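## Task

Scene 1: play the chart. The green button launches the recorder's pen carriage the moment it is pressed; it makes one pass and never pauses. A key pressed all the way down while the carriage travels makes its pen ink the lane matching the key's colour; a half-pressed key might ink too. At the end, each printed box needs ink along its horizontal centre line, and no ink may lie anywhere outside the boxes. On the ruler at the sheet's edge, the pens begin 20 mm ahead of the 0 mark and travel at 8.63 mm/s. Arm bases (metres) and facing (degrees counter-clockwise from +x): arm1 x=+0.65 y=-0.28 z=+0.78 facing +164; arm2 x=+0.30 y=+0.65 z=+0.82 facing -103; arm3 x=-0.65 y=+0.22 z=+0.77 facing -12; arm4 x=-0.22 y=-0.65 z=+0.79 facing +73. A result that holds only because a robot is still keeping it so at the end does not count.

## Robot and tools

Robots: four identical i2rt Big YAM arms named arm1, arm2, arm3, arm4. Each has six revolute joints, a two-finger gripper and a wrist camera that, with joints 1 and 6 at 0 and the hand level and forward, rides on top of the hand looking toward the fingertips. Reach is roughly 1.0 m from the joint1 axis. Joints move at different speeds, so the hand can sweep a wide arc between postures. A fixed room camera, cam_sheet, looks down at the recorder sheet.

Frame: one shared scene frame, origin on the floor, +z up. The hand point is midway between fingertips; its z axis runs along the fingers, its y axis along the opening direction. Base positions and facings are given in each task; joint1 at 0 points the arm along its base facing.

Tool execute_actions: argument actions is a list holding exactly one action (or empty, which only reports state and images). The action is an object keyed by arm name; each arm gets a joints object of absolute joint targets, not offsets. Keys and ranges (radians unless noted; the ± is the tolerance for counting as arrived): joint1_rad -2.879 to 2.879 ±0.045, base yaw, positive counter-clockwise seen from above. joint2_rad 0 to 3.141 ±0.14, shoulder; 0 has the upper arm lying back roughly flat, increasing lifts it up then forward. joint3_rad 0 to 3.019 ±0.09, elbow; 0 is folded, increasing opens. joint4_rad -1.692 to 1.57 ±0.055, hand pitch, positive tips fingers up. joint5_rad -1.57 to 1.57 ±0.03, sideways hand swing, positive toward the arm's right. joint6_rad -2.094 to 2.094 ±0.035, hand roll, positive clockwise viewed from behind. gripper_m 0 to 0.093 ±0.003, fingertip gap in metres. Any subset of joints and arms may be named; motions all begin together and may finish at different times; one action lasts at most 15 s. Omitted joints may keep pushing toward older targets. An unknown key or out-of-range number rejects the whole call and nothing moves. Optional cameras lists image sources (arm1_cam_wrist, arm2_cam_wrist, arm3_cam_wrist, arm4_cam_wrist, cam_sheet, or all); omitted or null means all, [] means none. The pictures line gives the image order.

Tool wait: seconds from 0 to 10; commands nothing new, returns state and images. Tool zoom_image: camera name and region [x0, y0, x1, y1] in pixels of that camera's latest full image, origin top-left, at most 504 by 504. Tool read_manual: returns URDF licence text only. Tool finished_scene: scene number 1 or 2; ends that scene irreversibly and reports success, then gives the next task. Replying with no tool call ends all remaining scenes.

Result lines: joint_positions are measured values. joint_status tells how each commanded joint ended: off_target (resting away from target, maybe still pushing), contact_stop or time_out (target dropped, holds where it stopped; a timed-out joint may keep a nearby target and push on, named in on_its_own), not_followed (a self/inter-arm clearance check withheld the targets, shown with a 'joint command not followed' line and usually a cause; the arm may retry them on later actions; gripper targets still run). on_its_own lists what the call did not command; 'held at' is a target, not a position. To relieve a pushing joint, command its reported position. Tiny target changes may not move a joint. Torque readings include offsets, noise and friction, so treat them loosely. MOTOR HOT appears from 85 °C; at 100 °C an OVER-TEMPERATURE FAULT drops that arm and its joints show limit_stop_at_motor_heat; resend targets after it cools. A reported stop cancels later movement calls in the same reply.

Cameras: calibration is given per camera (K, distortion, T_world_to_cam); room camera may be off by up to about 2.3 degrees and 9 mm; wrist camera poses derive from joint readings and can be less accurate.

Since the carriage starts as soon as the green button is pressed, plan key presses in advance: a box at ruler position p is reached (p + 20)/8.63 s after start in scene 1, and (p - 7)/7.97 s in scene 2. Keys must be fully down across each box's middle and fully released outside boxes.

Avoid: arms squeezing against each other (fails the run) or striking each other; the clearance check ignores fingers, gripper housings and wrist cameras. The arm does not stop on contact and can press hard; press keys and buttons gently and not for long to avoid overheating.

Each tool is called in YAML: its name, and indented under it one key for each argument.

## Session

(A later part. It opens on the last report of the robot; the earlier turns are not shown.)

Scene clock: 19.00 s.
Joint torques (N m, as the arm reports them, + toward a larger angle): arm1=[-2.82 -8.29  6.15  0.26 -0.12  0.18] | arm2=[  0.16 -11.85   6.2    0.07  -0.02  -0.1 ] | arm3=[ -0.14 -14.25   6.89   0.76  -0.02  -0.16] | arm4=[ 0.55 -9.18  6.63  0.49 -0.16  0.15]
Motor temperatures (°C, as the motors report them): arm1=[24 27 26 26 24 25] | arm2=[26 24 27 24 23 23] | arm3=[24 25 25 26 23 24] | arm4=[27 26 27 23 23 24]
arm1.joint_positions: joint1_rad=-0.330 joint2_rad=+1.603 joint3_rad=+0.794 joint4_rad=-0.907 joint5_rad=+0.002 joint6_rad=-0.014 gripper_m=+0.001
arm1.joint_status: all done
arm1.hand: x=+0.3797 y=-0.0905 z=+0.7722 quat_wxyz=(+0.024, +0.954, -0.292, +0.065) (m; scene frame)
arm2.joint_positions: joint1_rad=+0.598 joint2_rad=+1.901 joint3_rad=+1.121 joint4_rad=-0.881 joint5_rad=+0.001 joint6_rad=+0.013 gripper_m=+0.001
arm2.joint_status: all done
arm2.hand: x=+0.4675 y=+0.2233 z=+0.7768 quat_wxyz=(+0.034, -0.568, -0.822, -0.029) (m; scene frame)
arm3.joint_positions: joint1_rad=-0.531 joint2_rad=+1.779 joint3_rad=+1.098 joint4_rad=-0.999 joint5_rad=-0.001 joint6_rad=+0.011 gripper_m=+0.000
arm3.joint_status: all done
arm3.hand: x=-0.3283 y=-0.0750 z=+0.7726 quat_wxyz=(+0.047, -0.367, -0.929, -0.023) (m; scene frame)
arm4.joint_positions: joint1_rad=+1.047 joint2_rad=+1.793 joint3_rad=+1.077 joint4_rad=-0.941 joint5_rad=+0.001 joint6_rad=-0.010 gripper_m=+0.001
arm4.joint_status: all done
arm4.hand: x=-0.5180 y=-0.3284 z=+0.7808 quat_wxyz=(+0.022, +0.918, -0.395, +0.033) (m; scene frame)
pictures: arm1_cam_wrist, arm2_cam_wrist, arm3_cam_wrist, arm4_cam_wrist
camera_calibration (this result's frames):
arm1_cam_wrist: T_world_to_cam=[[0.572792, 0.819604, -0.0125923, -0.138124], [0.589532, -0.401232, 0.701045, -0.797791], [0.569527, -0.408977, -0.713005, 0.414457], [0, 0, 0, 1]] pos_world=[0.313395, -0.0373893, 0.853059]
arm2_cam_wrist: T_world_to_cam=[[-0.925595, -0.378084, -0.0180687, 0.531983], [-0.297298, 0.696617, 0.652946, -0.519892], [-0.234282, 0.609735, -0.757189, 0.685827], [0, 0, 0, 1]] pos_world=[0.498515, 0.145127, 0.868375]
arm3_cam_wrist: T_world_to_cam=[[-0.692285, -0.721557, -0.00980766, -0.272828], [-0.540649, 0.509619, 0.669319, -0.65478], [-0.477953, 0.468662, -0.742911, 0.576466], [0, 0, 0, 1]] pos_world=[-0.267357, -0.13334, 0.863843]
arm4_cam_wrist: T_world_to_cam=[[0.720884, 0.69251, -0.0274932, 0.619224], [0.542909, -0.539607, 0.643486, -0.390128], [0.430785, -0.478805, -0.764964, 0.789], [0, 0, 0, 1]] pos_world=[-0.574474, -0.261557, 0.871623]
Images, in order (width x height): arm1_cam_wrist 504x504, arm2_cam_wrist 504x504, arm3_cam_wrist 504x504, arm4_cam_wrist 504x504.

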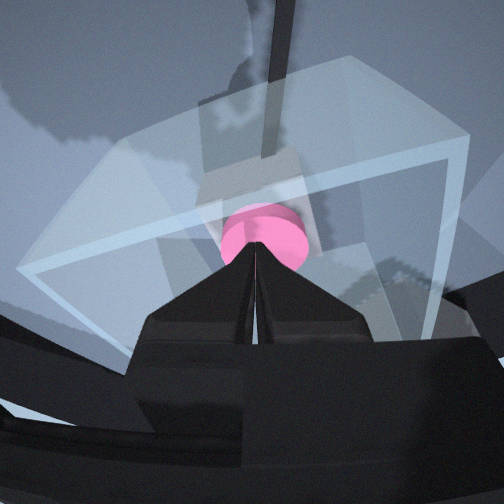

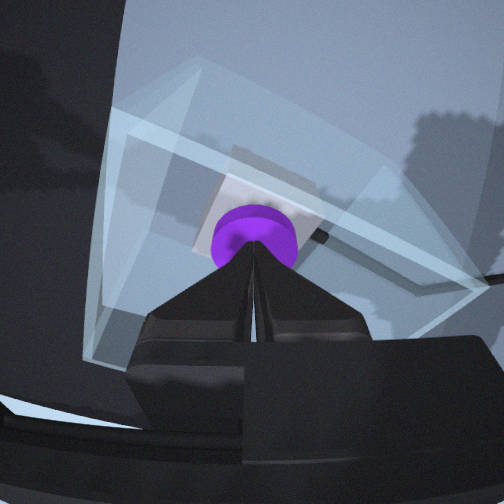

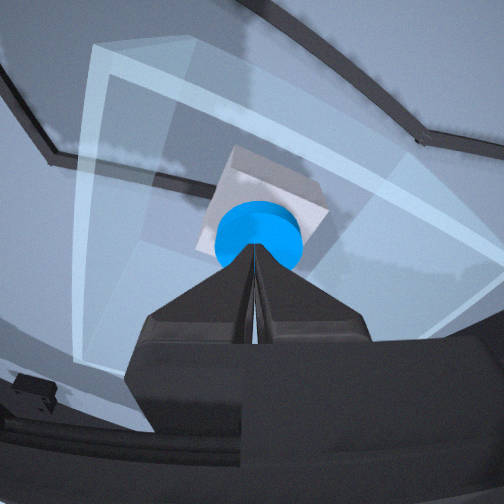

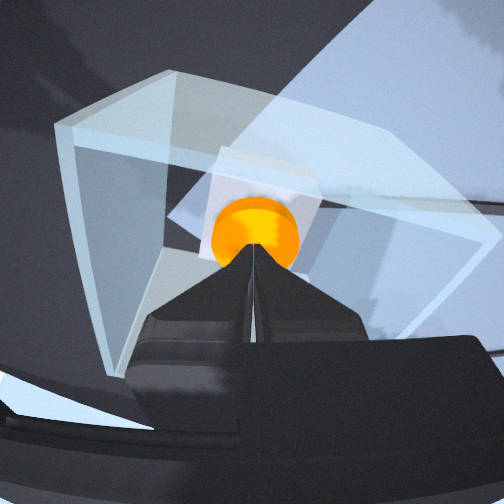

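execute_actions:
  actions:
    - {"arm1":{"joints":{"joint2_rad":1.68}},"arm2":{"joints":{"joint2_rad":1.975}},"arm3":{"joints":{"joint2_rad":1.845}},"arm4":{"joints":{"joint2_rad":1.87}}}

Scene clock: 19.77 s.
Joint torques (N m, as the arm reports them, + toward a larger angle): arm1=[-2.61 -5.38  5.89  0.51 -0.13  0.17] | arm2=[ 0.15 -8.56  6.16  0.06 -0.02 -0.1 ] | arm3=[ -0.23 -11.35   6.71   0.65  -0.02  -0.19] | arm4=[ 0.56 -6.82  6.62  0.46 -0.16  0.16]
Motor temperatures (°C, as the motors report them): arm1=[24 27 26 26 24 25] | arm2=[26 24 27 24 23 23] | arm3=[24 25 25 26 23 24] | arm4=[27 26 27 23 23 24]
arm1.joint_positions: joint1_rad=-0.330 joint2_rad=+1.609 joint3_rad=+0.797 joint4_rad=-0.911 joint5_rad=+0.002 joint6_rad=-0.014 gripper_m=+0.001
arm1.joint_status: all done
arm1.hand: x=+0.3801 y=-0.0908 z=+0.7713 quat_wxyz=(+0.025, +0.954, -0.292, +0.069) (m; scene frame)
arm2.joint_positions: joint1_rad=+0.598 joint2_rad=+1.905 joint3_rad=+1.121 joint4_rad=-0.881 joint5_rad=+0.001 joint6_rad=+0.013 gripper_m=+0.001
arm2.joint_status: all done
arm2.hand: x=+0.4673 y=+0.2238 z=+0.7749 quat_wxyz=(+0.035, -0.568, -0.822, -0.030) (m; scene frame)
arm3.joint_positions: joint1_rad=-0.531 joint2_rad=+1.787 joint3_rad=+1.099 joint4_rad=-0.999 joint5_rad=-0.001 joint6_rad=+0.011 gripper_m=+0.000
arm3.joint_status: all done
arm3.hand: x=-0.3285 y=-0.0747 z=+0.7694 quat_wxyz=(+0.051, -0.366, -0.929, -0.025) (m; scene frame)
arm4.joint_positions: joint1_rad=+1.047 joint2_rad=+1.795 joint3_rad=+1.077 joint4_rad=-0.941 joint5_rad=+0.001 joint6_rad=-0.010 gripper_m=+0.001
arm4.joint_status: all done
arm4.hand: x=-0.5178 y=-0.3286 z=+0.7800 quat_wxyz=(+0.022, +0.918, -0.395, +0.034) (m; scene frame)
pictures: arm1_cam_wrist, arm2_cam_wrist, arm3_cam_wrist, arm4_cam_wrist, cam_sheet
camera_calibration (this result's frames):
arm1_cam_wrist: T_world_to_cam=[[0.572825, 0.819581, -0.012586, -0.138148], [0.58537, -0.398284, 0.706195, -0.799648], [0.573772, -0.411893, -0.707905, 0.40768], [0, 0, 0, 1]] pos_world=[0.31331, -0.0373428, 0.851568]
arm2_cam_wrist: T_world_to_cam=[[-0.925604, -0.378059, -0.0181205, 0.532016], [-0.296416, 0.694281, 0.655829, -0.521163], [-0.235362, 0.612409, -0.754692, 0.68201], [0, 0, 0, 1]] pos_world=[0.498475, 0.145298, 0.866142]
arm3_cam_wrist: T_world_to_cam=[[-0.69229, -0.721555, -0.00964624, -0.272966], [-0.537277, 0.506471, 0.674404, -0.656009], [-0.481734, 0.472066, -0.7383, 0.569277], [0, 0, 0, 1]] pos_world=[-0.267191, -0.133447, 0.860079]
arm4_cam_wrist: T_world_to_cam=[[0.720902, 0.69249, -0.0275255, 0.619245], [0.542087, -0.538693, 0.644943, -0.391078], [0.431789, -0.479862, -0.763735, 0.787435], [0, 0, 0, 1]] pos_world=[-0.574422, -0.261632, 0.87066]
Images, in order (width x height): arm1_cam_wrist 504x504, arm2_cam_wrist 504x504, arm3_cam_wrist 504x504, arm4_cam_wrist 504x504, cam_sheet 504x504.

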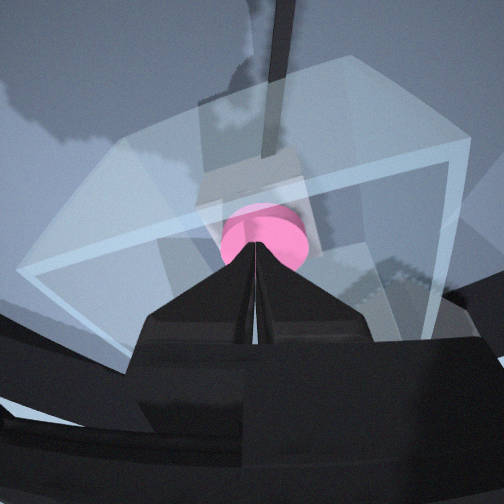

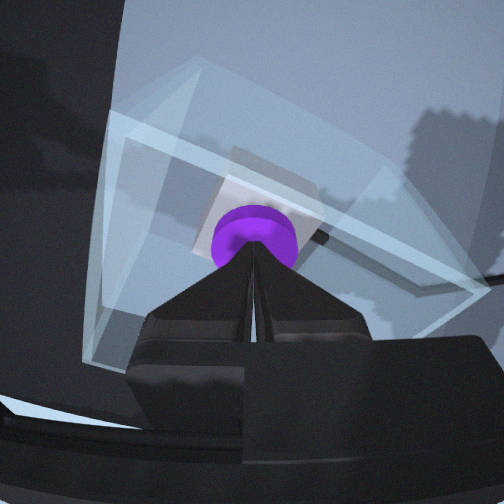

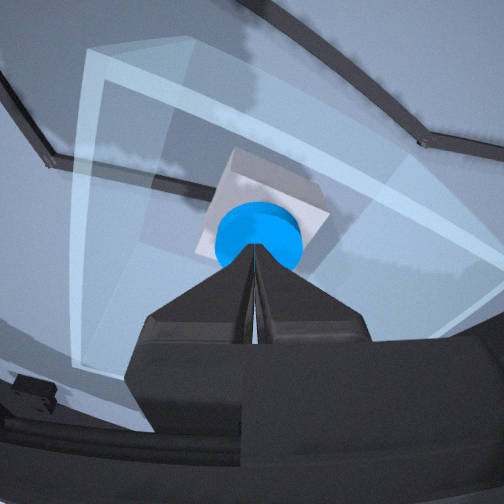

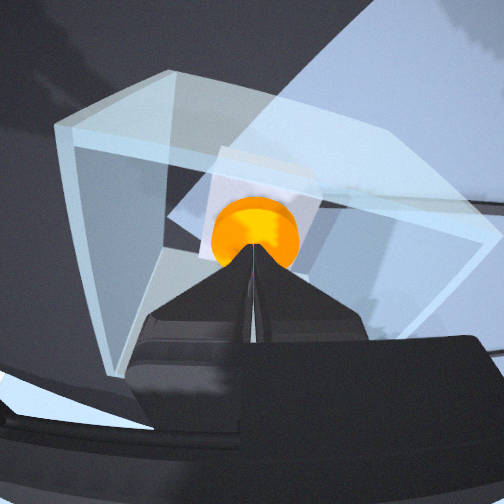

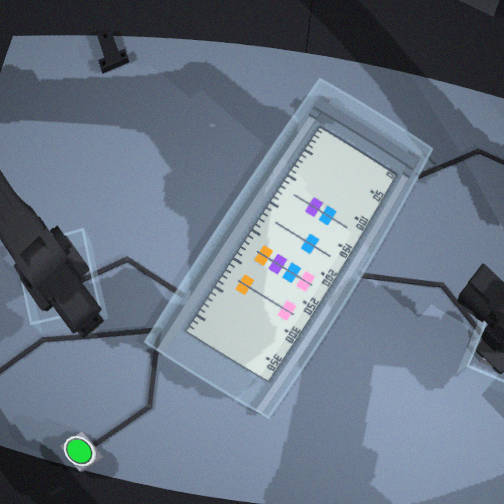

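execute_actions:
  actions:
    - {"arm1":{"joints":{"joint2_rad":1.54}},"arm2":{"joints":{"joint2_rad":1.855}},"arm3":{"joints":{"joint2_rad":1.735}},"arm4":{"joints":{"joint2_rad":1.743}}}
  cameras: ["arm1_cam_wrist","arm4_cam_wrist"]

execute_actions:
  actions:
    - {"arm1":{"joints":{"joint2_rad":1.67}},"arm2":{"joints":{"joint2_rad":1.965}},"arm3":{"joints":{"joint2_rad":1.845}},"arm4":{"joints":{"joint2_rad":1.855}}}
  cameras: []

execute_actions:
  actions:
    - {"arm1":{"joints":{"joint2_rad":1.54}},"arm2":{"joints":{"joint2_rad":1.855}},"arm3":{"joints":{"joint2_rad":1.735}},"arm4":{"joints":{"joint2_rad":1.743}}}
  cameras: []

Scene clock: 22.40 s.
Joint torques (N m, as the arm reports them, + toward a larger angle): arm1=[ -2.62 -10.79   6.25   0.51  -0.13   0.18] | arm2=[  0.16 -14.8    6.47   0.09  -0.02  -0.1 ] | arm3=[  0.16 -16.58   6.99   0.74  -0.03  -0.18] | arm4=[  0.39 -12.91   6.81   0.52  -0.15   0.17]
Motor temperatures (°C, as the motors report them): arm1=[24 27 26 26 24 25] | arm2=[26 24 27 24 23 23] | arm3=[24 25 25 26 23 24] | arm4=[27 26 27 23 23 24]
arm1.joint_positions: joint1_rad=-0.330 joint2_rad=+1.545 joint3_rad=+0.797 joint4_rad=-0.910 joint5_rad=+0.002 joint6_rad=-0.014 gripper_m=+0.001
arm1.joint_status: all done
arm1.hand: x=+0.3729 y=-0.0856 z=+0.7913 quat_wxyz=(+0.015, +0.955, -0.293, +0.038) (m; scene frame)
arm2.joint_positions: joint1_rad=+0.598 joint2_rad=+1.862 joint3_rad=+1.121 joint4_rad=-0.881 joint5_rad=+0.001 joint6_rad=+0.013 gripper_m=+0.001
arm2.joint_status: all done
arm2.hand: x=+0.4698 y=+0.2169 z=+0.7939 quat_wxyz=(+0.017, -0.568, -0.822, -0.018) (m; scene frame)
arm3.joint_positions: joint1_rad=-0.531 joint2_rad=+1.740 joint3_rad=+1.099 joint4_rad=-0.998 joint5_rad=-0.001 joint6_rad=+0.011 gripper_m=+0.000
arm3.joint_status: all done
arm3.hand: x=-0.3243 y=-0.0788 z=+0.7893 quat_wxyz=(+0.028, -0.367, -0.930, -0.016) (m; scene frame)
arm4.joint_positions: joint1_rad=+1.047 joint2_rad=+1.755 joint3_rad=+1.077 joint4_rad=-0.941 joint5_rad=+0.001 joint6_rad=-0.010 gripper_m=+0.001
arm4.joint_status: all done
arm4.hand: x=-0.5212 y=-0.3246 z=+0.7969 quat_wxyz=(+0.014, +0.918, -0.395, +0.015) (m; scene frame)
pictures: arm1_cam_wrist, arm4_cam_wrist
camera_calibration (this result's frames):
arm1_cam_wrist: T_world_to_cam=[[0.572529, 0.819787, -0.0126334, -0.137866], [0.621903, -0.424186, 0.658257, -0.78542], [0.534272, -0.384728, -0.752687, 0.480604], [0, 0, 0, 1]] pos_world=[0.310615, -0.0352416, 0.877011]
arm4_cam_wrist: T_world_to_cam=[[0.720538, 0.692896, -0.0268364, 0.618784], [0.558944, -0.557468, 0.61385, -0.370493], [0.410374, -0.457302, -0.788966, 0.819917], [0, 0, 0, 1]] pos_world=[-0.575245, -0.260341, 0.89092]
Images, in order (width x height): arm1_cam_wrist 504x504, arm4_cam_wrist 504x504.

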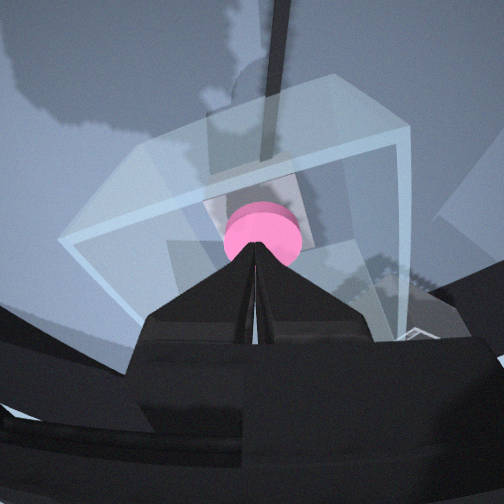

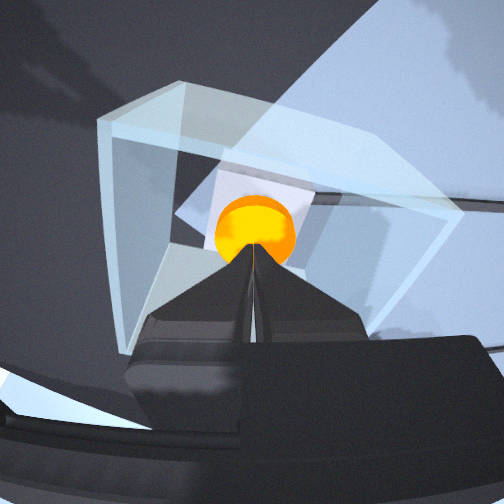

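Scene clock: 23.10 s.
Joint torques (N m, as the arm reports them, + toward a larger angle): arm1=[-2.68 -6.51  5.05  0.58 -0.12  0.17] | arm2=[ 0.15 -9.91  5.61  0.06 -0.02 -0.1 ] | arm3=[ -0.26 -12.26   6.03   0.71  -0.05  -0.15] | arm4=[ 0.61 -8.44  6.02  0.54 -0.16  0.16]
Motor temperatures (°C, as the motors report them): arm1=[24 27 26 26 24 25] | arm2=[26 24 27 24 23 23] | arm3=[24 25 25 26 23 24] | arm4=[27 26 27 23 23 24]
arm1.joint_positions: joint1_rad=-0.330 joint2_rad=+1.616 joint3_rad=+0.806 joint4_rad=-0.913 joint5_rad=+0.002 joint6_rad=-0.014 gripper_m=+0.001
arm1.joint_status: all done
arm1.hand: x=+0.3772 y=-0.0889 z=+0.7712 quat_wxyz=(+0.025, +0.954, -0.292, +0.068) (m; scene frame)
arm2.joint_positions: joint1_rad=+0.598 joint2_rad=+1.909 joint3_rad=+1.130 joint4_rad=-0.881 joint5_rad=+0.001 joint6_rad=+0.013 gripper_m=+0.001
arm2.joint_status: all done
arm2.hand: x=+0.4686 y=+0.2205 z=+0.7752 quat_wxyz=(+0.034, -0.568, -0.822, -0.029) (m; scene frame)
arm3.joint_positions: joint1_rad=-0.531 joint2_rad=+1.793 joint3_rad=+1.108 joint4_rad=-0.998 joint5_rad=-0.001 joint6_rad=+0.011 gripper_m=+0.000
arm3.joint_status: all done
arm3.hand: x=-0.3258 y=-0.0772 z=+0.7695 quat_wxyz=(+0.049, -0.366, -0.929, -0.024) (m; scene frame)
arm4.joint_positions: joint1_rad=+1.047 joint2_rad=+1.801 joint3_rad=+1.086 joint4_rad=-0.943 joint5_rad=+0.001 joint6_rad=-0.010 gripper_m=+0.001
arm4.joint_status: all done
arm4.hand: x=-0.5201 y=-0.3261 z=+0.7803 quat_wxyz=(+0.022, +0.918, -0.395, +0.033) (m; scene frame)
pictures: none
No camera images: the call's "cameras" was empty. Leave "cameras" out to get every camera's image.

Scene clock: 23.97 s.
Joint torques (N m, as the arm reports them, + toward a larger angle): arm1=[ -2.5  -10.25   6.15   0.57  -0.13   0.2 ] | arm2=[  0.13 -14.69   6.23   0.06  -0.02  -0.1 ] | arm3=[  0.01 -17.17   6.81   0.71   0.    -0.15] | arm4=[  0.57 -12.69   6.57   0.56  -0.16   0.17]
Motor temperatures (°C, as the motors report them): arm1=[24 27 26 26 24 25] | arm2=[26 24 27 24 23 23] | arm3=[24 25 25 26 23 24] | arm4=[27 26 27 23 23 24]
arm1.joint_positions: joint1_rad=-0.330 joint2_rad=+1.544 joint3_rad=+0.800 joint4_rad=-0.910 joint5_rad=+0.002 joint6_rad=-0.014 gripper_m=+0.001
arm1.joint_status: all done
arm1.hand: x=+0.3713 y=-0.0846 z=+0.7925 quat_wxyz=(+0.014, +0.955, -0.293, +0.036) (m; scene frame)
arm2.joint_positions: joint1_rad=+0.598 joint2_rad=+1.862 joint3_rad=+1.125 joint4_rad=-0.880 joint5_rad=+0.001 joint6_rad=+0.013 gripper_m=+0.001
arm2.joint_status: all done
arm2.hand: x=+0.4705 y=+0.2151 z=+0.7948 quat_wxyz=(+0.016, -0.568, -0.823, -0.017) (m; scene frame)
arm3.joint_positions: joint1_rad=-0.531 joint2_rad=+1.739 joint3_rad=+1.103 joint4_rad=-0.997 joint5_rad=-0.001 joint6_rad=+0.011 gripper_m=+0.000
arm3.joint_status: all done
arm3.hand: x=-0.3228 y=-0.0802 z=+0.7909 quat_wxyz=(+0.025, -0.367, -0.930, -0.015) (m; scene frame)
arm4.joint_positions: joint1_rad=+1.047 joint2_rad=+1.754 joint3_rad=+1.082 joint4_rad=-0.941 joint5_rad=+0.001 joint6_rad=-0.010 gripper_m=+0.001
arm4.joint_status: all done
arm4.hand: x=-0.5230 y=-0.3226 z=+0.7987 quat_wxyz=(+0.013, +0.918, -0.395, +0.013) (m; scene frame)
pictures: none
No camera images: the call's "cameras" was empty. Leave "cameras" out to get every camera's image.

execute_actions:
  actions:
    - {"arm4":{"joints":{"joint2_rad":1.625,"joint3_rad":1.146,"joint4_rad":-1.079}}}
  cameras: []

execute_actions:
  actions:
    - {"arm4":{"joints":{"joint1_rad":0.487,"joint2_rad":1.32,"joint3_rad":0.762,"joint4_rad":-0.99}}}
  cameras: ["arm4_cam_wrist","cam_sheet"]

Scene clock: 26.20 s.
Joint torques (N m, as the arm reports them, + toward a larger angle): arm1=[ -2.53 -10.97   6.07   0.5   -0.12   0.2 ] | arm2=[  0.14 -14.91   6.23   0.1   -0.02  -0.1 ] | arm3=[ -0.07 -16.47   6.77   0.73  -0.06  -0.16] | arm4=[  0.5  -10.25   9.23   0.22  -0.16   0.16]
Motor temperatures (°C, as the motors report them): arm1=[24 27 26 26 24 25] | arm2=[26 25 27 24 23 23] | arm3=[24 26 25 26 23 24] | arm4=[27 26 27 23 23 24]
arm1.joint_positions: joint1_rad=-0.330 joint2_rad=+1.544 joint3_rad=+0.800 joint4_rad=-0.910 joint5_rad=+0.002 joint6_rad=-0.014 gripper_m=+0.001
arm1.joint_status: not commanded
arm1.hand: x=+0.3713 y=-0.0846 z=+0.7925 quat_wxyz=(+0.014, +0.955, -0.293, +0.036) (m; scene frame)
arm2.joint_positions: joint1_rad=+0.598 joint2_rad=+1.862 joint3_rad=+1.125 joint4_rad=-0.880 joint5_rad=+0.001 joint6_rad=+0.013 gripper_m=+0.001
arm2.joint_status: not commanded
arm2.hand: x=+0.4705 y=+0.2151 z=+0.7948 quat_wxyz=(+0.016, -0.568, -0.823, -0.017) (m; scene frame)
arm3.joint_positions: joint1_rad=-0.531 joint2_rad=+1.739 joint3_rad=+1.103 joint4_rad=-0.997 joint5_rad=-0.001 joint6_rad=+0.011 gripper_m=+0.000
arm3.joint_status: not commanded
arm3.hand: x=-0.3228 y=-0.0802 z=+0.7909 quat_wxyz=(+0.025, -0.367, -0.930, -0.015) (m; scene frame)
arm4.joint_positions: joint1_rad=+1.047 joint2_rad=+1.616 joint3_rad=+1.119 joint4_rad=-1.072 joint5_rad=+0.001 joint6_rad=-0.010 gripper_m=+0.001
arm4.joint_status: all done
arm4.hand: x=-0.5198 y=-0.3247 z=+0.8695 quat_wxyz=(+0.004, +0.919, -0.395, -0.008) (m; scene frame)
pictures: none
No camera images: the call's "cameras" was empty. Leave "cameras" out to get every camera's image.

Scene clock: 27.37 s.
Joint torques (N m, as the arm reports them, + toward a larger angle): arm1=[ -2.41 -10.93   6.08   0.49  -0.12   0.2 ] | arm2=[  0.19 -14.89   6.24   0.1   -0.02  -0.1 ] | arm3=[  0.18 -16.16   6.76   0.81  -0.02  -0.17] | arm4=[ 0.12 -6.04  7.54  0.71 -0.16  0.16]
Motor temperatures (°C, as the motors report them): arm1=[24 27 26 26 24 25] | arm2=[26 25 27 24 23 23] | arm3=[24 26 26 26 23 24] | arm4=[27 26 27 23 23 24]
arm1.joint_positions: joint1_rad=-0.330 joint2_rad=+1.544 joint3_rad=+0.800 joint4_rad=-0.910 joint5_rad=+0.002 joint6_rad=-0.014 gripper_m=+0.001
arm1.joint_status: not commanded
arm1.hand: x=+0.3713 y=-0.0846 z=+0.7925 quat_wxyz=(+0.014, +0.955, -0.293, +0.036) (m; scene frame)
arm2.joint_positions: joint1_rad=+0.598 joint2_rad=+1.862 joint3_rad=+1.125 joint4_rad=-0.880 joint5_rad=+0.001 joint6_rad=+0.013 gripper_m=+0.001
arm2.joint_status: not commanded
arm2.hand: x=+0.4705 y=+0.2151 z=+0.7948 quat_wxyz=(+0.016, -0.568, -0.823, -0.017) (m; scene frame)
arm3.joint_positions: joint1_rad=-0.531 joint2_rad=+1.739 joint3_rad=+1.103 joint4_rad=-0.997 joint5_rad=-0.001 joint6_rad=+0.011 gripper_m=+0.000
arm3.joint_status: not commanded
arm3.hand: x=-0.3228 y=-0.0802 z=+0.7909 quat_wxyz=(+0.025, -0.367, -0.930, -0.015) (m; scene frame)
arm4.joint_positions: joint1_rad=+0.491 joint2_rad=+1.316 joint3_rad=+0.754 joint4_rad=-0.995 joint5_rad=+0.001 joint6_rad=-0.009 gripper_m=+0.001
arm4.joint_status: all done
arm4.hand: x=-0.2793 y=-0.3368 z=+0.8527 quat_wxyz=(+0.001, +0.775, -0.632, -0.011) (m; scene frame)
pictures: arm4_cam_wrist, cam_sheet
camera_calibration (this result's frames):
arm4_cam_wrist: T_world_to_cam=[[0.97765, 0.208281, -0.0286383, 0.364526], [0.187108, -0.799849, 0.570291, -0.695125], [0.0958745, -0.562903, -0.820944, 0.662936], [0, 0, 0, 1]] pos_world=[-0.289874, -0.258751, 0.951096]
Images, in order (width x height): arm4_cam_wrist 504x504, cam_sheet 504x504.

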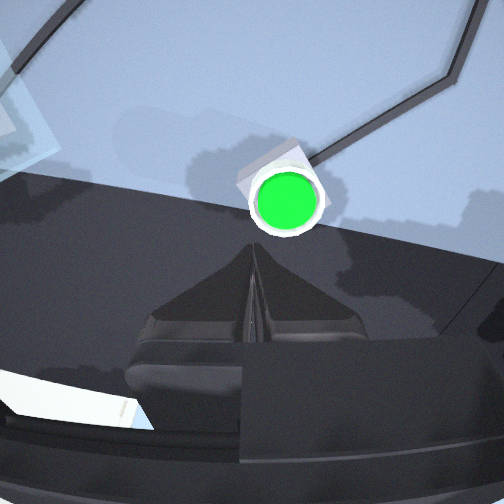

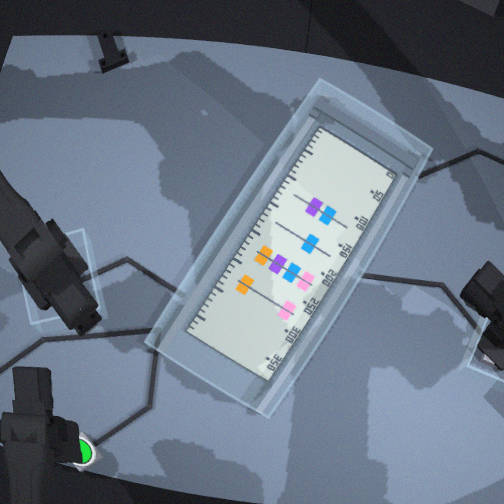

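execute_actions:
  actions:
    - {"arm4":{"joints":{"joint1_rad":0.418,"joint2_rad":1.43,"joint3_rad":0.704,"joint4_rad":-0.824}}}
  cameras: ["arm4_cam_wrist","cam_sheet"]

Scene clock: 28.93 s.
Joint torques (N m, as the arm reports them, + toward a larger angle): arm1=[ -2.42 -10.74   6.02   0.59  -0.13   0.17] | arm2=[  0.16 -14.88   6.23   0.11  -0.02  -0.1 ] | arm3=[ -0.47 -16.74   6.78   0.63  -0.03  -0.15] | arm4=[ 0.56 -7.1   6.66  0.84 -0.16  0.14]
Motor temperatures (°C, as the motors report them): arm1=[24 28 26 26 24 25] | arm2=[26 25 27 24 23 23] | arm3=[24 26 26 26 23 24] | arm4=[27 26 27 23 23 24]
arm1.joint_positions: joint1_rad=-0.330 joint2_rad=+1.544 joint3_rad=+0.800 joint4_rad=-0.910 joint5_rad=+0.002 joint6_rad=-0.014 gripper_m=+0.001
arm1.joint_status: not commanded
arm1.hand: x=+0.3713 y=-0.0846 z=+0.7925 quat_wxyz=(+0.014, +0.955, -0.293, +0.036) (m; scene frame)
arm2.joint_positions: joint1_rad=+0.598 joint2_rad=+1.862 joint3_rad=+1.125 joint4_rad=-0.880 joint5_rad=+0.001 joint6_rad=+0.013 gripper_m=+0.001
arm2.joint_status: not commanded
arm2.hand: x=+0.4705 y=+0.2151 z=+0.7948 quat_wxyz=(+0.016, -0.568, -0.823, -0.017) (m; scene frame)
arm3.joint_positions: joint1_rad=-0.531 joint2_rad=+1.739 joint3_rad=+1.103 joint4_rad=-0.997 joint5_rad=-0.001 joint6_rad=+0.011 gripper_m=+0.000
arm3.joint_status: not commanded
arm3.hand: x=-0.3228 y=-0.0802 z=+0.7909 quat_wxyz=(+0.025, -0.367, -0.930, -0.015) (m; scene frame)
arm4.joint_positions: joint1_rad=+0.419 joint2_rad=+1.431 joint3_rad=+0.697 joint4_rad=-0.833 joint5_rad=+0.001 joint6_rad=-0.009 gripper_m=+0.001
arm4.joint_status: all done
arm4.hand: x=-0.2576 y=-0.3314 z=+0.8009 quat_wxyz=(+0.005, +0.751, -0.660, -0.006) (m; scene frame)
pictures: arm4_cam_wrist, cam_sheet
camera_calibration (this result's frames):
arm4_cam_wrist: T_world_to_cam=[[0.990128, 0.137167, -0.0288328, 0.320574], [0.128377, -0.804895, 0.579364, -0.689384], [0.0562623, -0.577346, -0.814559, 0.601334], [0, 0, 0, 1]] pos_world=[-0.262741, -0.251677, 0.898469]
Images, in order (width x height): arm4_cam_wrist 504x504, cam_sheet 504x504.

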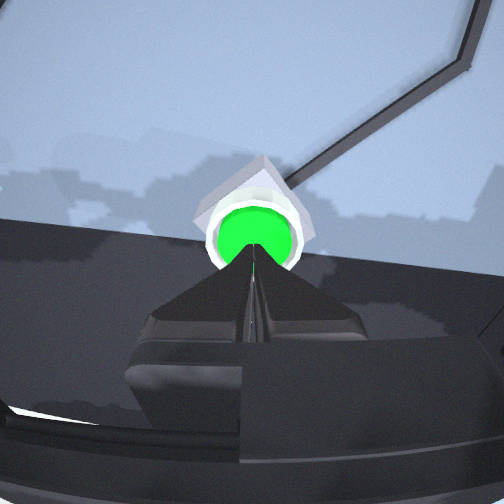

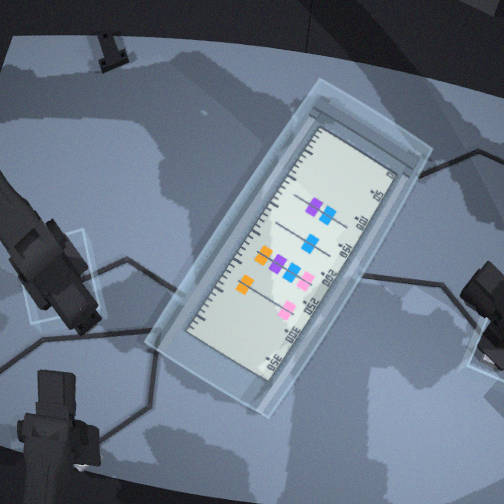

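zoom_image:
  camera: "cam_sheet"
  region: [265, 160, 375, 270]

zoom_image:
  camera: "cam_sheet"
  region: [215, 220, 335, 340]

zoom_image:
  camera: "cam_sheet"
  region: [295, 85, 435, 225]

Region (265, 160, 375, 270) of cam_sheet's 504x504 image, scaled by 4.582, with more detail than that image has.

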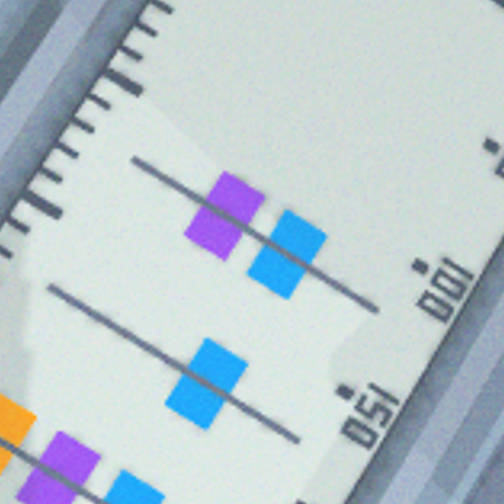

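Region (215, 220, 335, 340) of cam_sheet's 504x504 image, scaled by 4.200, with more detail than that image has.

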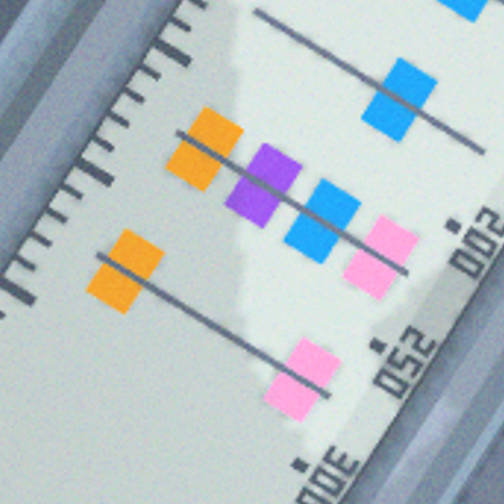

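Region (295, 85, 435, 225) of cam_sheet's 504x504 image, scaled by 3.600, with more detail than that image has.

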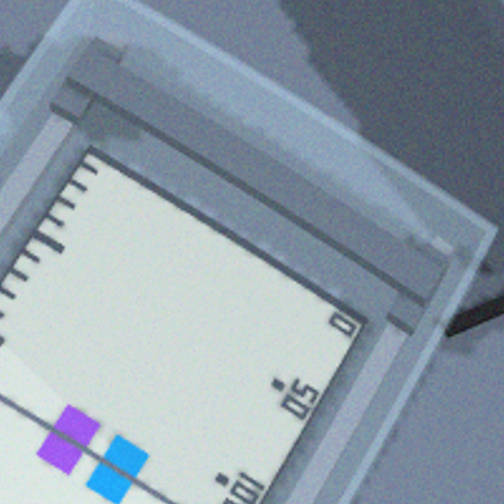

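execute_actions:
  actions:
    - {"arm4":{"joints":{"joint2_rad":1.17}}}
  cameras: []

execute_actions:
  actions:
    - {"arm4":{"joints":{"joint1_rad":1.045,"joint2_rad":1.61,"joint3_rad":1.146,"joint4_rad":-1.079}}}
  cameras: []

execute_actions:
  actions:
    - {"arm4":{"joints":{"joint2_rad":1.743,"joint3_rad":1.083,"joint4_rad":-0.937}}}
  cameras: ["arm4_cam_wrist"]

execute_actions:
  actions:
    - {"arm2":{"joints":{"joint2_rad":1.965}},"arm3":{"joints":{"joint2_rad":1.845}}}
  cameras: []

execute_actions:
  actions:
    - {"arm2":{"joints":{"joint2_rad":1.855}},"arm3":{"joints":{"joint2_rad":1.735}}}
  cameras: []

Scene clock: 32.87 s.
Joint torques (N m, as the arm reports them, + toward a larger angle): arm1=[ -2.53 -10.71   6.     0.6   -0.13   0.18] | arm2=[  0.17 -14.9    6.24   0.11  -0.02  -0.1 ] | arm3=[  0.4  -16.54   6.82   0.76  -0.06  -0.17] | arm4=[ 0.4  -4.61  8.39  1.27 -0.15  0.16]
Motor temperatures (°C, as the motors report them): arm1=[24 28 26 26 24 25] | arm2=[26 25 27 24 23 23] | arm3=[24 26 26 26 23 24] | arm4=[27 26 27 23 23 24]
arm1.joint_positions: joint1_rad=-0.330 joint2_rad=+1.544 joint3_rad=+0.800 joint4_rad=-0.910 joint5_rad=+0.002 joint6_rad=-0.014 gripper_m=+0.001
arm1.joint_status: not commanded
arm1.hand: x=+0.3713 y=-0.0846 z=+0.7925 quat_wxyz=(+0.014, +0.955, -0.293, +0.036) (m; scene frame)
arm2.joint_positions: joint1_rad=+0.598 joint2_rad=+1.862 joint3_rad=+1.125 joint4_rad=-0.880 joint5_rad=+0.001 joint6_rad=+0.013 gripper_m=+0.001
arm2.joint_status: not commanded
arm2.hand: x=+0.4705 y=+0.2151 z=+0.7948 quat_wxyz=(+0.016, -0.568, -0.823, -0.017) (m; scene frame)
arm3.joint_positions: joint1_rad=-0.531 joint2_rad=+1.739 joint3_rad=+1.103 joint4_rad=-0.997 joint5_rad=-0.001 joint6_rad=+0.011 gripper_m=+0.000
arm3.joint_status: not commanded
arm3.hand: x=-0.3228 y=-0.0802 z=+0.7909 quat_wxyz=(+0.025, -0.367, -0.930, -0.015) (m; scene frame)
arm4.joint_positions: joint1_rad=+0.419 joint2_rad=+1.159 joint3_rad=+0.697 joint4_rad=-0.833 joint5_rad=+0.001 joint6_rad=-0.009 gripper_m=+0.001
arm4.joint_status: all done
arm4.hand: x=-0.2587 y=-0.3108 z=+0.8853 quat_wxyz=(-0.086, +0.743, -0.655, -0.107) (m; scene frame)
pictures: none
No camera images: the call's "cameras" was empty. Leave "cameras" out to get every camera's image.

Scene clock: 34.27 s.
Joint torques (N m, as the arm reports them, + toward a larger angle): arm1=[ -2.41 -10.76   6.06   0.62  -0.14   0.17] | arm2=[  0.17 -14.9    6.24   0.1   -0.02  -0.1 ] | arm3=[ -0.08 -16.63   6.73   0.72  -0.05  -0.15] | arm4=[-0.15 -9.95  9.96  0.19 -0.15  0.16]
Motor temperatures (°C, as the motors report them): arm1=[24 28 26 26 24 25] | arm2=[26 25 27 24 23 23] | arm3=[24 26 26 26 23 24] | arm4=[27 26 27 23 23 24]
arm1.joint_positions: joint1_rad=-0.330 joint2_rad=+1.544 joint3_rad=+0.800 joint4_rad=-0.910 joint5_rad=+0.002 joint6_rad=-0.014 gripper_m=+0.001
arm1.joint_status: not commanded
arm1.hand: x=+0.3713 y=-0.0846 z=+0.7925 quat_wxyz=(+0.014, +0.955, -0.293, +0.036) (m; scene frame)
arm2.joint_positions: joint1_rad=+0.598 joint2_rad=+1.862 joint3_rad=+1.125 joint4_rad=-0.880 joint5_rad=+0.001 joint6_rad=+0.013 gripper_m=+0.001
arm2.joint_status: not commanded
arm2.hand: x=+0.4705 y=+0.2151 z=+0.7948 quat_wxyz=(+0.016, -0.568, -0.823, -0.017) (m; scene frame)
arm3.joint_positions: joint1_rad=-0.531 joint2_rad=+1.739 joint3_rad=+1.103 joint4_rad=-0.997 joint5_rad=-0.001 joint6_rad=+0.011 gripper_m=+0.000
arm3.joint_status: not commanded
arm3.hand: x=-0.3228 y=-0.0802 z=+0.7909 quat_wxyz=(+0.025, -0.367, -0.930, -0.015) (m; scene frame)
arm4.joint_positions: joint1_rad=+1.055 joint2_rad=+1.600 joint3_rad=+1.110 joint4_rad=-1.072 joint5_rad=+0.001 joint6_rad=-0.009 gripper_m=+0.001
arm4.joint_status: all done
arm4.hand: x=-0.5199 y=-0.3291 z=+0.8732 quat_wxyz=(+0.002, +0.920, -0.392, -0.011) (m; scene frame)
pictures: none
No camera images: the call's "cameras" was empty. Leave "cameras" out to get every camera's image.

Scene clock: 35.23 s.
Joint torques (N m, as the arm reports them, + toward a larger angle): arm1=[ -2.63 -10.72   5.97   0.57  -0.13   0.19] | arm2=[  0.16 -14.89   6.23   0.1   -0.02  -0.1 ] | arm3=[  0.14 -16.53   6.8    0.69  -0.05  -0.16] | arm4=[  0.14 -12.02   7.32   0.68  -0.16   0.16]
Motor temperatures (°C, as the motors report them): arm1=[24 28 26 26 24 25] | arm2=[26 25 27 24 23 23] | arm3=[24 26 26 26 23 24] | arm4=[27 26 27 23 23 24]
arm1.joint_positions: joint1_rad=-0.330 joint2_rad=+1.544 joint3_rad=+0.800 joint4_rad=-0.910 joint5_rad=+0.002 joint6_rad=-0.014 gripper_m=+0.001
arm1.joint_status: not commanded
arm1.hand: x=+0.3713 y=-0.0846 z=+0.7925 quat_wxyz=(+0.014, +0.955, -0.293, +0.036) (m; scene frame)
arm2.joint_positions: joint1_rad=+0.598 joint2_rad=+1.862 joint3_rad=+1.125 joint4_rad=-0.880 joint5_rad=+0.001 joint6_rad=+0.013 gripper_m=+0.001
arm2.joint_status: not commanded
arm2.hand: x=+0.4705 y=+0.2151 z=+0.7948 quat_wxyz=(+0.016, -0.568, -0.823, -0.017) (m; scene frame)
arm3.joint_positions: joint1_rad=-0.531 joint2_rad=+1.739 joint3_rad=+1.103 joint4_rad=-0.997 joint5_rad=-0.001 joint6_rad=+0.011 gripper_m=+0.000
arm3.joint_status: not commanded
arm3.hand: x=-0.3228 y=-0.0802 z=+0.7909 quat_wxyz=(+0.025, -0.367, -0.930, -0.015) (m; scene frame)
arm4.joint_positions: joint1_rad=+1.055 joint2_rad=+1.747 joint3_rad=+1.072 joint4_rad=-0.945 joint5_rad=+0.001 joint6_rad=-0.009 gripper_m=+0.001
arm4.joint_status: all done
arm4.hand: x=-0.5218 y=-0.3286 z=+0.7988 quat_wxyz=(+0.014, +0.920, -0.392, +0.016) (m; scene frame)
pictures: arm4_cam_wrist
camera_calibration (this result's frames):
arm4_cam_wrist: T_world_to_cam=[[0.715774, 0.697819, -0.0267729, 0.62113], [0.562287, -0.553172, 0.614681, -0.371091], [0.414126, -0.455027, -0.788321, 0.822012], [0, 0, 0, 1]] pos_world=[-0.576345, -0.264676, 0.892742]
Images, in order (width x height): arm4_cam_wrist 504x504.

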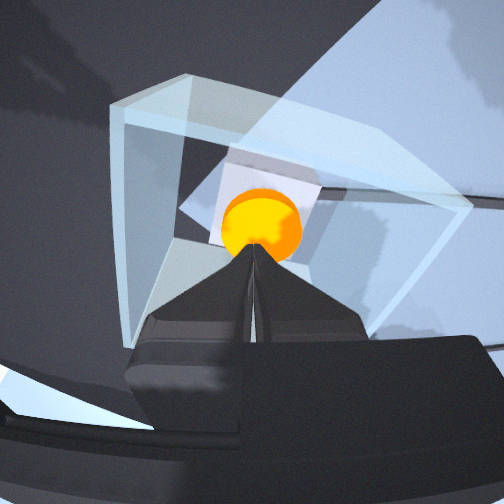

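Scene clock: 36.00 s.
Joint torques (N m, as the arm reports them, + toward a larger angle): arm1=[ -2.41 -10.68   6.02   0.55  -0.13   0.18] | arm2=[  0.19 -10.27   5.42   0.1   -0.02  -0.1 ] | arm3=[  0.24 -11.97   5.76   0.69  -0.04  -0.13] | arm4=[ -0.18 -12.08   7.28   0.71  -0.16   0.17]
Motor temperatures (°C, as the motors report them): arm1=[24 28 26 26 24 25] | arm2=[26 25 27 24 23 23] | arm3=[24 26 26 26 23 24] | arm4=[27 26 27 23 23 24]
arm1.joint_positions: joint1_rad=-0.330 joint2_rad=+1.544 joint3_rad=+0.800 joint4_rad=-0.910 joint5_rad=+0.002 joint6_rad=-0.014 gripper_m=+0.001
arm1.joint_status: not commanded
arm1.hand: x=+0.3713 y=-0.0846 z=+0.7925 quat_wxyz=(+0.014, +0.955, -0.293, +0.036) (m; scene frame)
arm2.joint_positions: joint1_rad=+0.598 joint2_rad=+1.911 joint3_rad=+1.132 joint4_rad=-0.880 joint5_rad=+0.001 joint6_rad=+0.013 gripper_m=+0.001
arm2.joint_status: all done
arm2.hand: x=+0.4690 y=+0.2194 z=+0.7751 quat_wxyz=(+0.033, -0.568, -0.822, -0.028) (m; scene frame)
arm3.joint_positions: joint1_rad=-0.531 joint2_rad=+1.795 joint3_rad=+1.111 joint4_rad=-0.997 joint5_rad=-0.001 joint6_rad=+0.011 gripper_m=+0.000
arm3.joint_status: all done
arm3.hand: x=-0.3247 y=-0.0782 z=+0.7697 quat_wxyz=(+0.048, -0.367, -0.929, -0.023) (m; scene frame)
arm4.joint_positions: joint1_rad=+1.055 joint2_rad=+1.747 joint3_rad=+1.072 joint4_rad=-0.945 joint5_rad=+0.001 joint6_rad=-0.009 gripper_m=+0.001
arm4.joint_status: not commanded
arm4.hand: x=-0.5218 y=-0.3286 z=+0.7988 quat_wxyz=(+0.014, +0.920, -0.392, +0.016) (m; scene frame)
pictures: none
No camera images: the call's "cameras" was empty. Leave "cameras" out to get every camera's image.

Scene clock: 36.83 s.
Joint torques (N m, as the arm reports them, + toward a larger angle): arm1=[ -2.8  -10.67   6.14   0.51  -0.14   0.19] | arm2=[  0.19 -15.09   6.14   0.08  -0.02  -0.1 ] | arm3=[ -0.23 -16.86   6.74   0.63  -0.03  -0.14] | arm4=[  0.13 -12.02   7.26   0.73  -0.16   0.15]
Motor temperatures (°C, as the motors report them): arm1=[24 28 26 26 24 25] | arm2=[26 25 27 24 23 23] | arm3=[24 26 26 26 23 24] | arm4=[27 26 28 23 23 24]
arm1.joint_positions: joint1_rad=-0.330 joint2_rad=+1.544 joint3_rad=+0.800 joint4_rad=-0.910 joint5_rad=+0.002 joint6_rad=-0.014 gripper_m=+0.001
arm1.joint_status: not commanded
arm1.hand: x=+0.3713 y=-0.0846 z=+0.7925 quat_wxyz=(+0.014, +0.955, -0.293, +0.036) (m; scene frame)
arm2.joint_positions: joint1_rad=+0.598 joint2_rad=+1.862 joint3_rad=+1.126 joint4_rad=-0.879 joint5_rad=+0.001 joint6_rad=+0.013 gripper_m=+0.001
arm2.joint_status: all done
arm2.hand: x=+0.4706 y=+0.2146 z=+0.7952 quat_wxyz=(+0.015, -0.568, -0.823, -0.016) (m; scene frame)
arm3.joint_positions: joint1_rad=-0.531 joint2_rad=+1.739 joint3_rad=+1.103 joint4_rad=-0.996 joint5_rad=-0.001 joint6_rad=+0.011 gripper_m=+0.000
arm3.joint_status: all done
arm3.hand: x=-0.3225 y=-0.0805 z=+0.7910 quat_wxyz=(+0.025, -0.367, -0.930, -0.015) (m; scene frame)
arm4.joint_positions: joint1_rad=+1.055 joint2_rad=+1.747 joint3_rad=+1.072 joint4_rad=-0.945 joint5_rad=+0.001 joint6_rad=-0.009 gripper_m=+0.001
arm4.joint_status: not commanded
arm4.hand: x=-0.5218 y=-0.3286 z=+0.7988 quat_wxyz=(+0.014, +0.920, -0.392, +0.016) (m; scene frame)
pictures: none
No camera images: the call's "cameras" was empty. Leave "cameras" out to get every camera's image.

execute_actions:
  actions:
    - {"arm4":{"joints":{"joint2_rad":1.625,"joint3_rad":1.146,"joint4_rad":-1.079}}}
  cameras: []

execute_actions:
  actions:
    - {"arm4":{"joints":{"joint1_rad":0.415,"joint2_rad":1.44,"joint3_rad":0.704,"joint4_rad":-0.824}}}
  cameras: ["arm4_cam_wrist","cam_sheet"]

Scene clock: 38.80 s.
Joint torques (N m, as the arm reports them, + toward a larger angle): arm1=[ -2.4  -10.73   5.96   0.61  -0.1    0.18] | arm2=[  0.17 -14.88   6.2    0.1   -0.02  -0.1 ] | arm3=[  0.1  -16.56   6.81   0.65  -0.03  -0.17] | arm4=[ -0.14 -10.35   9.18   0.24  -0.15   0.17]
Motor temperatures (°C, as the motors report them): arm1=[24 28 26 26 24 25] | arm2=[26 25 27 24 23 23] | arm3=[24 26 26 26 23 24] | arm4=[27 26 28 23 23 24]
arm1.joint_positions: joint1_rad=-0.330 joint2_rad=+1.544 joint3_rad=+0.800 joint4_rad=-0.910 joint5_rad=+0.002 joint6_rad=-0.014 gripper_m=+0.001
arm1.joint_status: not commanded
arm1.hand: x=+0.3713 y=-0.0846 z=+0.7925 quat_wxyz=(+0.014, +0.955, -0.293, +0.036) (m; scene frame)
arm2.joint_positions: joint1_rad=+0.598 joint2_rad=+1.862 joint3_rad=+1.126 joint4_rad=-0.879 joint5_rad=+0.001 joint6_rad=+0.013 gripper_m=+0.001
arm2.joint_status: not commanded
arm2.hand: x=+0.4706 y=+0.2146 z=+0.7952 quat_wxyz=(+0.015, -0.568, -0.823, -0.016) (m; scene frame)
arm3.joint_positions: joint1_rad=-0.531 joint2_rad=+1.739 joint3_rad=+1.103 joint4_rad=-0.996 joint5_rad=-0.001 joint6_rad=+0.011 gripper_m=+0.000
arm3.joint_status: not commanded
arm3.hand: x=-0.3225 y=-0.0805 z=+0.7910 quat_wxyz=(+0.025, -0.367, -0.930, -0.015) (m; scene frame)
arm4.joint_positions: joint1_rad=+1.055 joint2_rad=+1.616 joint3_rad=+1.119 joint4_rad=-1.072 joint5_rad=+0.001 joint6_rad=-0.009 gripper_m=+0.001
arm4.joint_status: all done
arm4.hand: x=-0.5222 y=-0.3268 z=+0.8698 quat_wxyz=(+0.004, +0.920, -0.392, -0.008) (m; scene frame)
pictures: none
No camera images: the call's "cameras" was empty. Leave "cameras" out to get every camera's image.

Scene clock: 40.07 s.
Joint torques (N m, as the arm reports them, + toward a larger angle): arm1=[ -2.52 -10.59   6.06   0.47  -0.12   0.18] | arm2=[  0.15 -14.9    6.21   0.09  -0.02  -0.1 ] | arm3=[ -0.01 -16.61   6.7    0.65  -0.04  -0.14] | arm4=[ 0.48 -6.61  7.15  0.81 -0.17  0.16]
Motor temperatures (°C, as the motors report them): arm1=[24 28 26 26 24 25] | arm2=[26 25 27 24 23 23] | arm3=[24 26 26 26 23 24] | arm4=[27 26 28 23 23 24]
arm1.joint_positions: joint1_rad=-0.330 joint2_rad=+1.544 joint3_rad=+0.800 joint4_rad=-0.910 joint5_rad=+0.002 joint6_rad=-0.014 gripper_m=+0.001
arm1.joint_status: not commanded
arm1.hand: x=+0.3713 y=-0.0846 z=+0.7925 quat_wxyz=(+0.014, +0.955, -0.293, +0.036) (m; scene frame)
arm2.joint_positions: joint1_rad=+0.598 joint2_rad=+1.862 joint3_rad=+1.126 joint4_rad=-0.879 joint5_rad=+0.001 joint6_rad=+0.013 gripper_m=+0.001
arm2.joint_status: not commanded
arm2.hand: x=+0.4706 y=+0.2146 z=+0.7952 quat_wxyz=(+0.015, -0.568, -0.823, -0.016) (m; scene frame)
arm3.joint_positions: joint1_rad=-0.531 joint2_rad=+1.739 joint3_rad=+1.103 joint4_rad=-0.996 joint5_rad=-0.001 joint6_rad=+0.011 gripper_m=+0.000
arm3.joint_status: not commanded
arm3.hand: x=-0.3225 y=-0.0805 z=+0.7910 quat_wxyz=(+0.025, -0.367, -0.930, -0.015) (m; scene frame)
arm4.joint_positions: joint1_rad=+0.419 joint2_rad=+1.431 joint3_rad=+0.691 joint4_rad=-0.832 joint5_rad=+0.001 joint6_rad=-0.009 gripper_m=+0.001
arm4.joint_status: all done
arm4.hand: x=-0.2574 y=-0.3340 z=+0.7991 quat_wxyz=(+0.006, +0.751, -0.660, -0.005) (m; scene frame)
pictures: arm4_cam_wrist, cam_sheet
camera_calibration (this result's frames):
arm4_cam_wrist: T_world_to_cam=[[0.990186, 0.136727, -0.0289196, 0.320534], [0.127791, -0.802068, 0.5834, -0.692857], [0.0565713, -0.581371, -0.81167, 0.594754], [0, 0, 0, 1]] pos_world=[-0.262494, -0.253772, 0.896227]
Images, in order (width x height): arm4_cam_wrist 504x504, cam_sheet 504x504.

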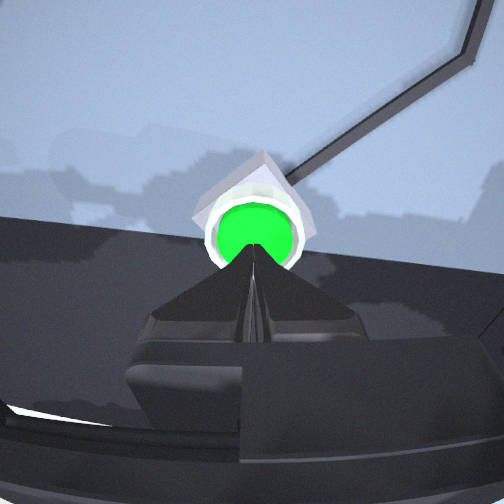

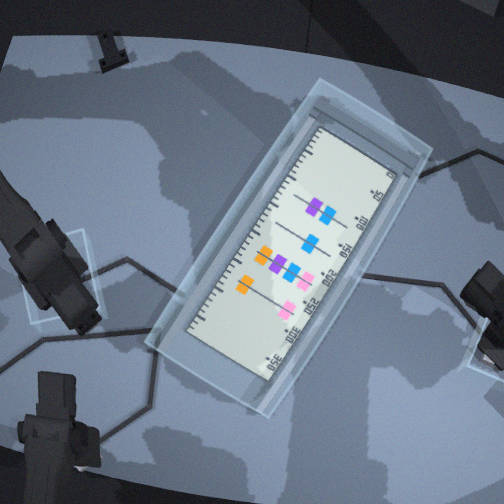

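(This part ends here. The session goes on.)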